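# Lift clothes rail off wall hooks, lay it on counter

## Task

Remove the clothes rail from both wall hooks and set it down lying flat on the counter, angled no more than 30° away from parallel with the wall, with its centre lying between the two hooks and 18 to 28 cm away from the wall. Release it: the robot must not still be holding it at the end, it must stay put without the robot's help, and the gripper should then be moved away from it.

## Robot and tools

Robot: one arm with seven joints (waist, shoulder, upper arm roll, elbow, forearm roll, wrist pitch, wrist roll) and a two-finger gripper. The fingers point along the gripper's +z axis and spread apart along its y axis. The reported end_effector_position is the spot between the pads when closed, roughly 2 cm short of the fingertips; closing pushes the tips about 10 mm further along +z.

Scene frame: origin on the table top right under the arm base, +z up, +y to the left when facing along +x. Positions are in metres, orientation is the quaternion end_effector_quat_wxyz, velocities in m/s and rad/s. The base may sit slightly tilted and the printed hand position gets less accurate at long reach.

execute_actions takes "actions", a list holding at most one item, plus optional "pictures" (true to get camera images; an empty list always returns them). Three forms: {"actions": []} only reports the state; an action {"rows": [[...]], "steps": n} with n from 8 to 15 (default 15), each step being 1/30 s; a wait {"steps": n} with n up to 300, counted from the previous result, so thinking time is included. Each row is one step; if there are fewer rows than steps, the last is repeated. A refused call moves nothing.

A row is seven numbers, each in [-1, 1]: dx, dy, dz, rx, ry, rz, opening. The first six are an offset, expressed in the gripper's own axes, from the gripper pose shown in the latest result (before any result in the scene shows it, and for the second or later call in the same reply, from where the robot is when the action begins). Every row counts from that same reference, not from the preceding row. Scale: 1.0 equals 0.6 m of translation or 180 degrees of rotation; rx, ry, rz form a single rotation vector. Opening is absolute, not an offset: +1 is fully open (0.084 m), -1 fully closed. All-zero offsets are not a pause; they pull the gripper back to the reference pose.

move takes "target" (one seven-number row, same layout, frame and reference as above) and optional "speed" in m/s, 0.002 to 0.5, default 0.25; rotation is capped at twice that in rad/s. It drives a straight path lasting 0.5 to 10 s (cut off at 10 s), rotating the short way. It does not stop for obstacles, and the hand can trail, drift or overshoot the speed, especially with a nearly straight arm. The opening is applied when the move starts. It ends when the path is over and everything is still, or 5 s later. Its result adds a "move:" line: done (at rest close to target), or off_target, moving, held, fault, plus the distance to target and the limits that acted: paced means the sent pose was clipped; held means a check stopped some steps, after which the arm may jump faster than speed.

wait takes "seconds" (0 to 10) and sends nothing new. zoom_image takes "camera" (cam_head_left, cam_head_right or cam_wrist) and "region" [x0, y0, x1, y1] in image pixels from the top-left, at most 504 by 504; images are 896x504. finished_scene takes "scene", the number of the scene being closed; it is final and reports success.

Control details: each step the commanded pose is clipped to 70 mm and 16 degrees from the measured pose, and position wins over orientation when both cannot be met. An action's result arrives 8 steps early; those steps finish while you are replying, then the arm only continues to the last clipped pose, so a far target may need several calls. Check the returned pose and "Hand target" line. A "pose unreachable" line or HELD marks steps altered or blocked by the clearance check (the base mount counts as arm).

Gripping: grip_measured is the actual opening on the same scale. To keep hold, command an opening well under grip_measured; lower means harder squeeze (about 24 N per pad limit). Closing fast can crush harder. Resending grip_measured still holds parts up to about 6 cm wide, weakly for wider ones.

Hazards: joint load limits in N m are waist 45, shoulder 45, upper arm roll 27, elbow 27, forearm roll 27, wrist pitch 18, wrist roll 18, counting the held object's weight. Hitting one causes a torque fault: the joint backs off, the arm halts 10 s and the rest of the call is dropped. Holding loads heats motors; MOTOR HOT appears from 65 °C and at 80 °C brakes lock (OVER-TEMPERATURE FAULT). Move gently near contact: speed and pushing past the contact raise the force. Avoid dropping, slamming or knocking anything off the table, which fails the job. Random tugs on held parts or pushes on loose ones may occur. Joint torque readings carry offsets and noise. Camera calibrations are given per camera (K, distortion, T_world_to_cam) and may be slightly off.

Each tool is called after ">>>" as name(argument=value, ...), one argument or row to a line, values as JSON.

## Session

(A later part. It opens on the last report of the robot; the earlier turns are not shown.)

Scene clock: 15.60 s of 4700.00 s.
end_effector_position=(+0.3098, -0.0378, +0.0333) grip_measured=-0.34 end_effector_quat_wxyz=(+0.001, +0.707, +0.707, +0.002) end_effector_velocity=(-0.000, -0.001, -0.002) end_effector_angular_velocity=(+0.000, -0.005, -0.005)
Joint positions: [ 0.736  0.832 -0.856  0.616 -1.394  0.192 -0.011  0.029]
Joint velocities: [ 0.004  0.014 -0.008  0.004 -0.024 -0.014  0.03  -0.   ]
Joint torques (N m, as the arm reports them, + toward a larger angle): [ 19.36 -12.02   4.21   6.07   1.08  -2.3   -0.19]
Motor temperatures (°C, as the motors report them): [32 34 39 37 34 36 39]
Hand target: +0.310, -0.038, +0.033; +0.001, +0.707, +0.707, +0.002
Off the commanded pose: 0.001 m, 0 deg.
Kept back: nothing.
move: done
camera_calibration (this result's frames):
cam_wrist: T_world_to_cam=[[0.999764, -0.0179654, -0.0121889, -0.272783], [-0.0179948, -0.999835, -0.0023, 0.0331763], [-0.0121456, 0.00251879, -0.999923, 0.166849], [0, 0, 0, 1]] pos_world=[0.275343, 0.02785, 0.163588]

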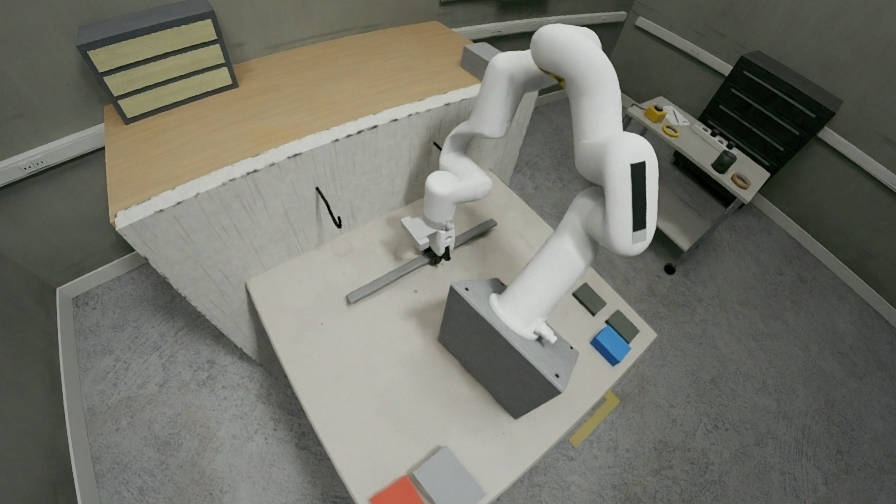

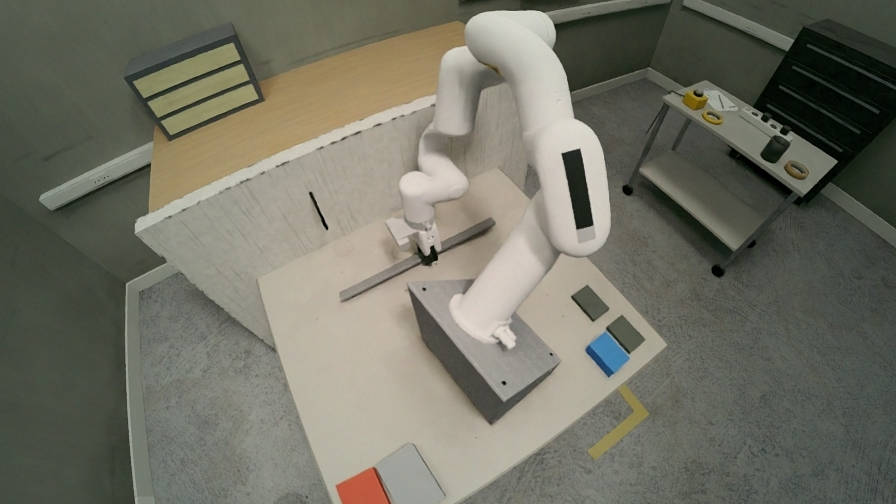

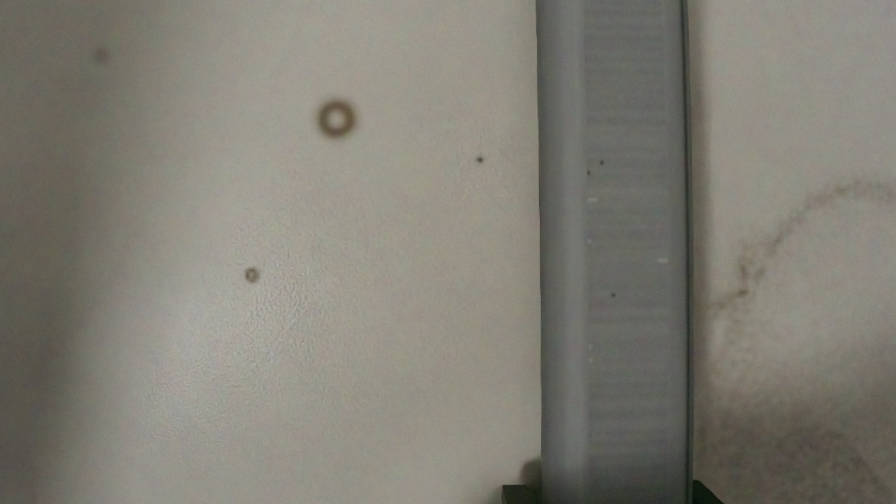

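Depth is consistent with the table at z≈0.

>>> move(
  target=[0,0,0.023,0,0,0,-0.8],
  speed=0.03,
)

>>> move(
  target=[0,0,0,0,0,0,0.3],
)

>>> move(
  target=[0,0,-0.2,0,0,0,0.3],
)

Scene clock: 16.57 s of 4700.00 s.
end_effector_position=(+0.3101, -0.0372, +0.0206) grip_measured=-0.34 end_effector_quat_wxyz=(+0.000, +0.707, +0.708, +0.003) end_effector_velocity=(+0.000, +0.000, -0.001) end_effector_angular_velocity=(+0.002, -0.003, +0.001)
Joint positions: [ 0.716  0.896 -0.86   0.652 -1.454  0.147  0.06   0.029]
Joint velocities: [ 0.002  0.008 -0.004  0.004 -0.016 -0.009  0.017  0.   ]
Joint torques (N m, as the arm reports them, + toward a larger angle): [12.82 -6.68  3.98  7.2   1.27 -1.99 -0.56]
Motor temperatures (°C, as the motors report them): [32 34 39 37 34 36 39]
Hand target: +0.310, -0.038, +0.020; +0.001, +0.707, +0.707, +0.002
Off the commanded pose: 0.001 m, 0 deg.
Kept back: nothing.
move: done
camera_calibration (this result's frames):
cam_wrist: T_world_to_cam=[[0.99978, -0.0176564, -0.0112943, -0.273247], [-0.0177065, -0.999834, -0.00435972, 0.0337278], [-0.0112155, 0.00455875, -0.999927, 0.153858], [0, 0, 0, 1]] pos_world=[0.27551, 0.0281962, 0.150907]

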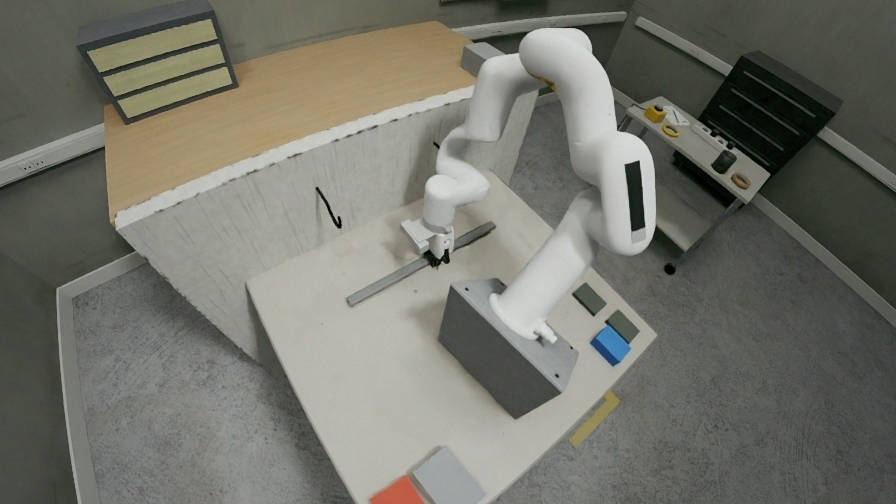

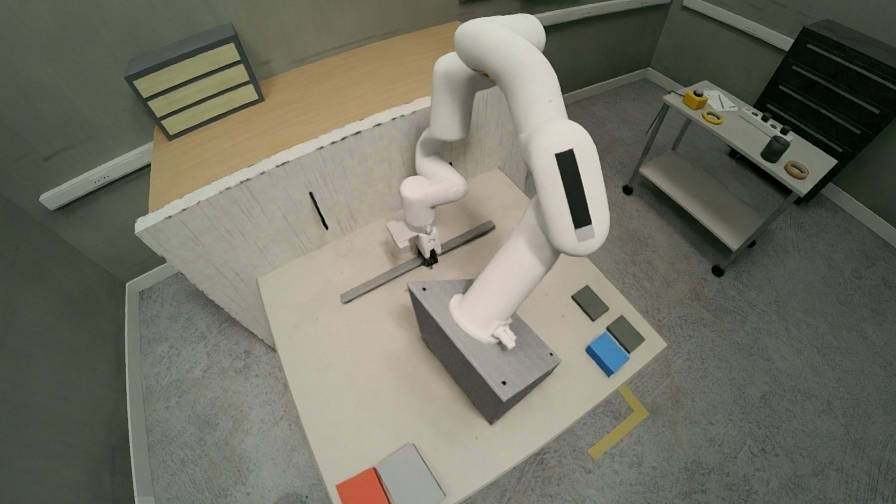

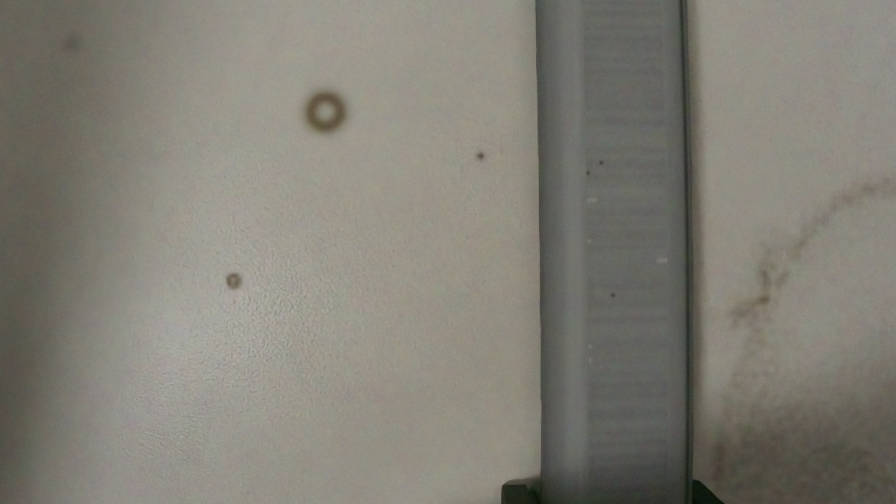

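Scene clock: 17.07 s of 4700.00 s.
end_effector_position=(+0.3100, -0.0373, +0.0205) grip_measured=+0.29 end_effector_quat_wxyz=(+0.000, +0.707, +0.708, +0.003) end_effector_velocity=(+0.000, -0.000, +0.000) end_effector_angular_velocity=(+0.000, -0.000, -0.001)
Joint positions: [ 0.716  0.896 -0.86   0.652 -1.454  0.147  0.06   0.056]
Joint velocities: [ 0.001 -0.002 -0.001 -0.001 -0.     0.    -0.     0.   ]
Joint torques (N m, as the arm reports them, + toward a larger angle): [ 18.51 -11.74   3.07   5.15   0.62  -1.84  -0.24]
Motor temperatures (°C, as the motors report them): [32 34 39 37 34 36 39]
Hand target: +0.310, -0.037, +0.021; +0.000, +0.707, +0.708, +0.003
Off the commanded pose: 0.000 m, 0 deg.
Kept back: nothing.
move: done
camera_calibration (this result's frames):
cam_wrist: T_world_to_cam=[[0.999778, -0.0176663, -0.0114969, -0.273181], [-0.0177152, -0.999834, -0.00417069, 0.0336727], [-0.0114213, 0.00437343, -0.999925, 0.153808], [0, 0, 0, 1]] pos_world=[0.275473, 0.0281684, 0.150797]

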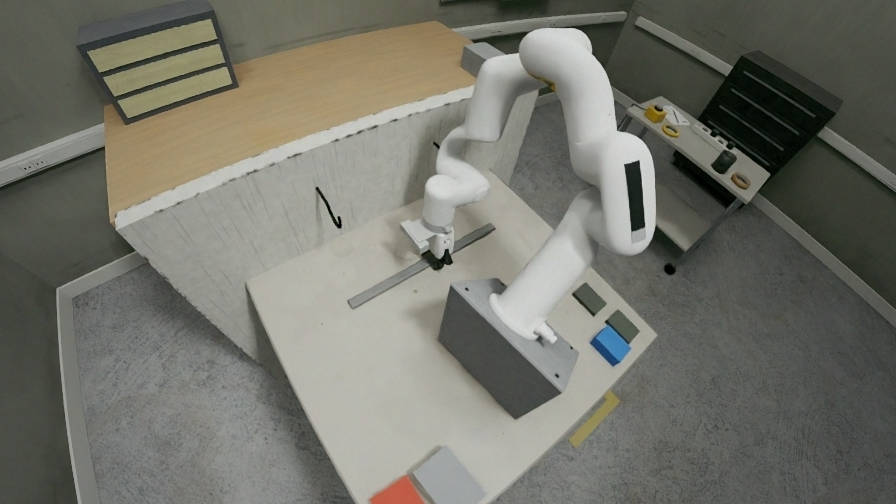

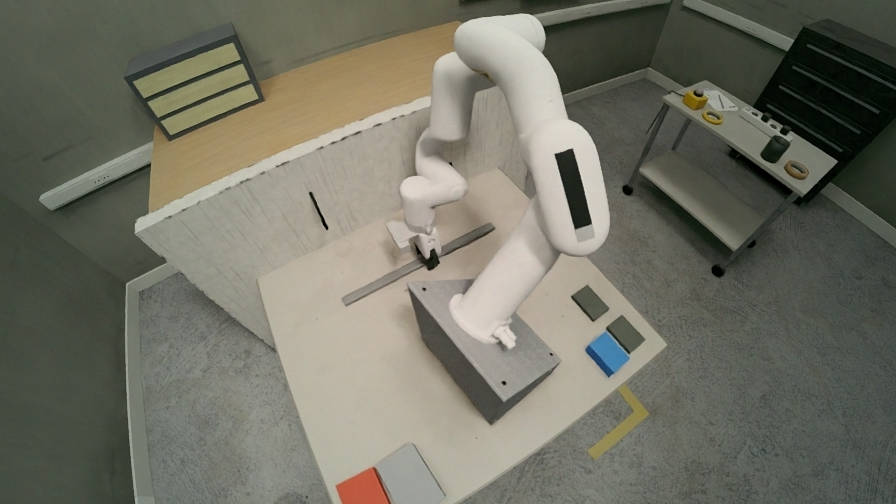

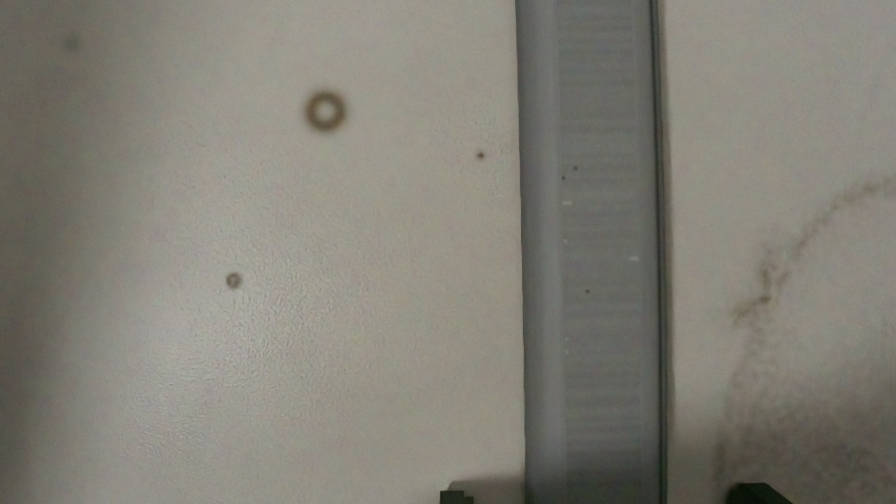

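Scene clock: 18.20 s of 4700.00 s.
end_effector_position=(+0.3096, -0.0377, +0.1402) grip_measured=+0.29 end_effector_quat_wxyz=(+0.001, +0.706, +0.708, +0.002) end_effector_velocity=(+0.001, -0.000, +0.002) end_effector_angular_velocity=(-0.001, -0.002, +0.000)
Joint positions: [ 1.031  0.37  -0.918  0.449 -1.033  0.573 -0.358  0.056]
Joint velocities: [ 0.005 -0.009 -0.001 -0.     0.     0.01  -0.001  0.   ]
Joint torques (N m, as the arm reports them, + toward a larger angle): [13.99 -4.4   8.01  9.49  0.75 -1.74 -0.25]
Motor temperatures (°C, as the motors report them): [32 34 39 37 34 36 39]
Hand target: +0.310, -0.038, +0.141; +0.001, +0.706, +0.708, +0.003
Off the commanded pose: 0.000 m, 0 deg.
Kept back: nothing.
move: done
camera_calibration (this result's frames):
cam_wrist: T_world_to_cam=[[0.999801, -0.0169736, -0.0105285, -0.271449], [-0.0170022, -0.999852, -0.00263729, 0.033231], [-0.0104822, 0.00281577, -0.999941, 0.273168], [0, 0, 0, 1]] pos_world=[0.274823, 0.0278494, 0.270382]

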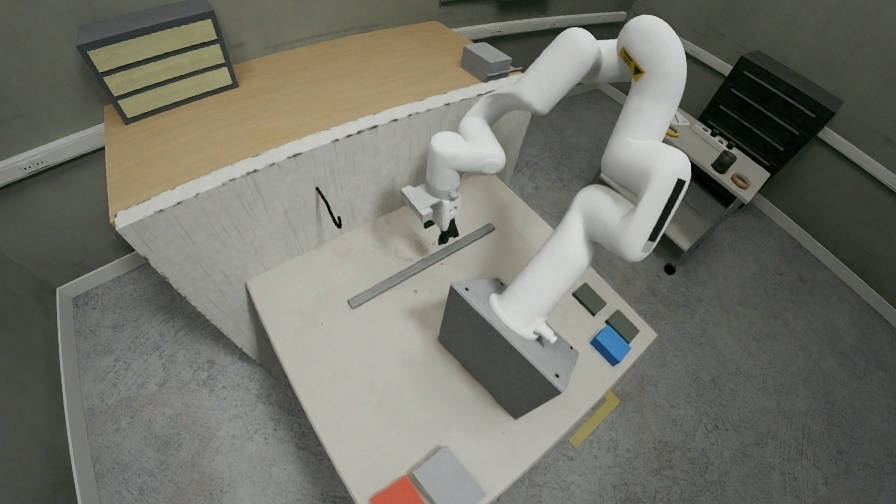

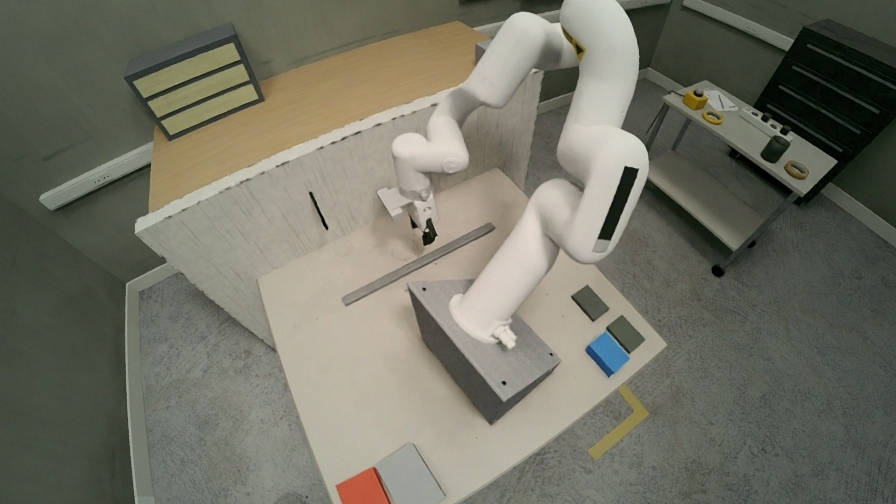

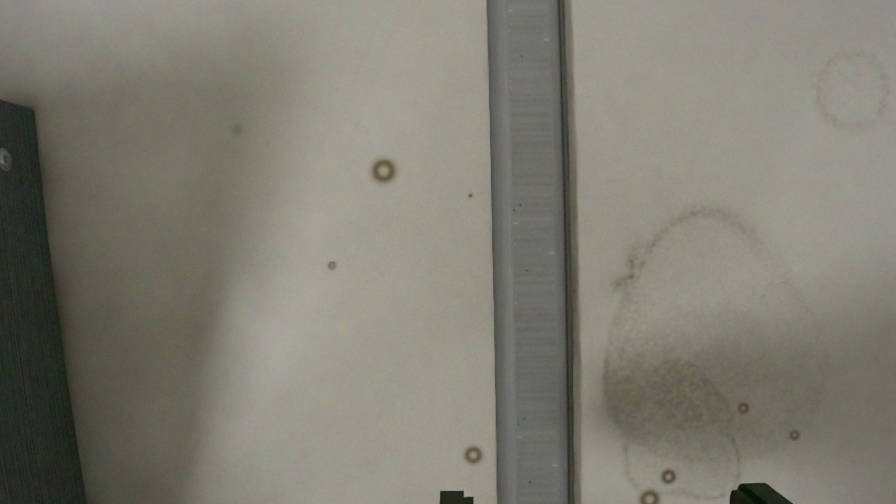

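>>> finished_scene(
  scene=1,
)

The scene is finished: the task was done.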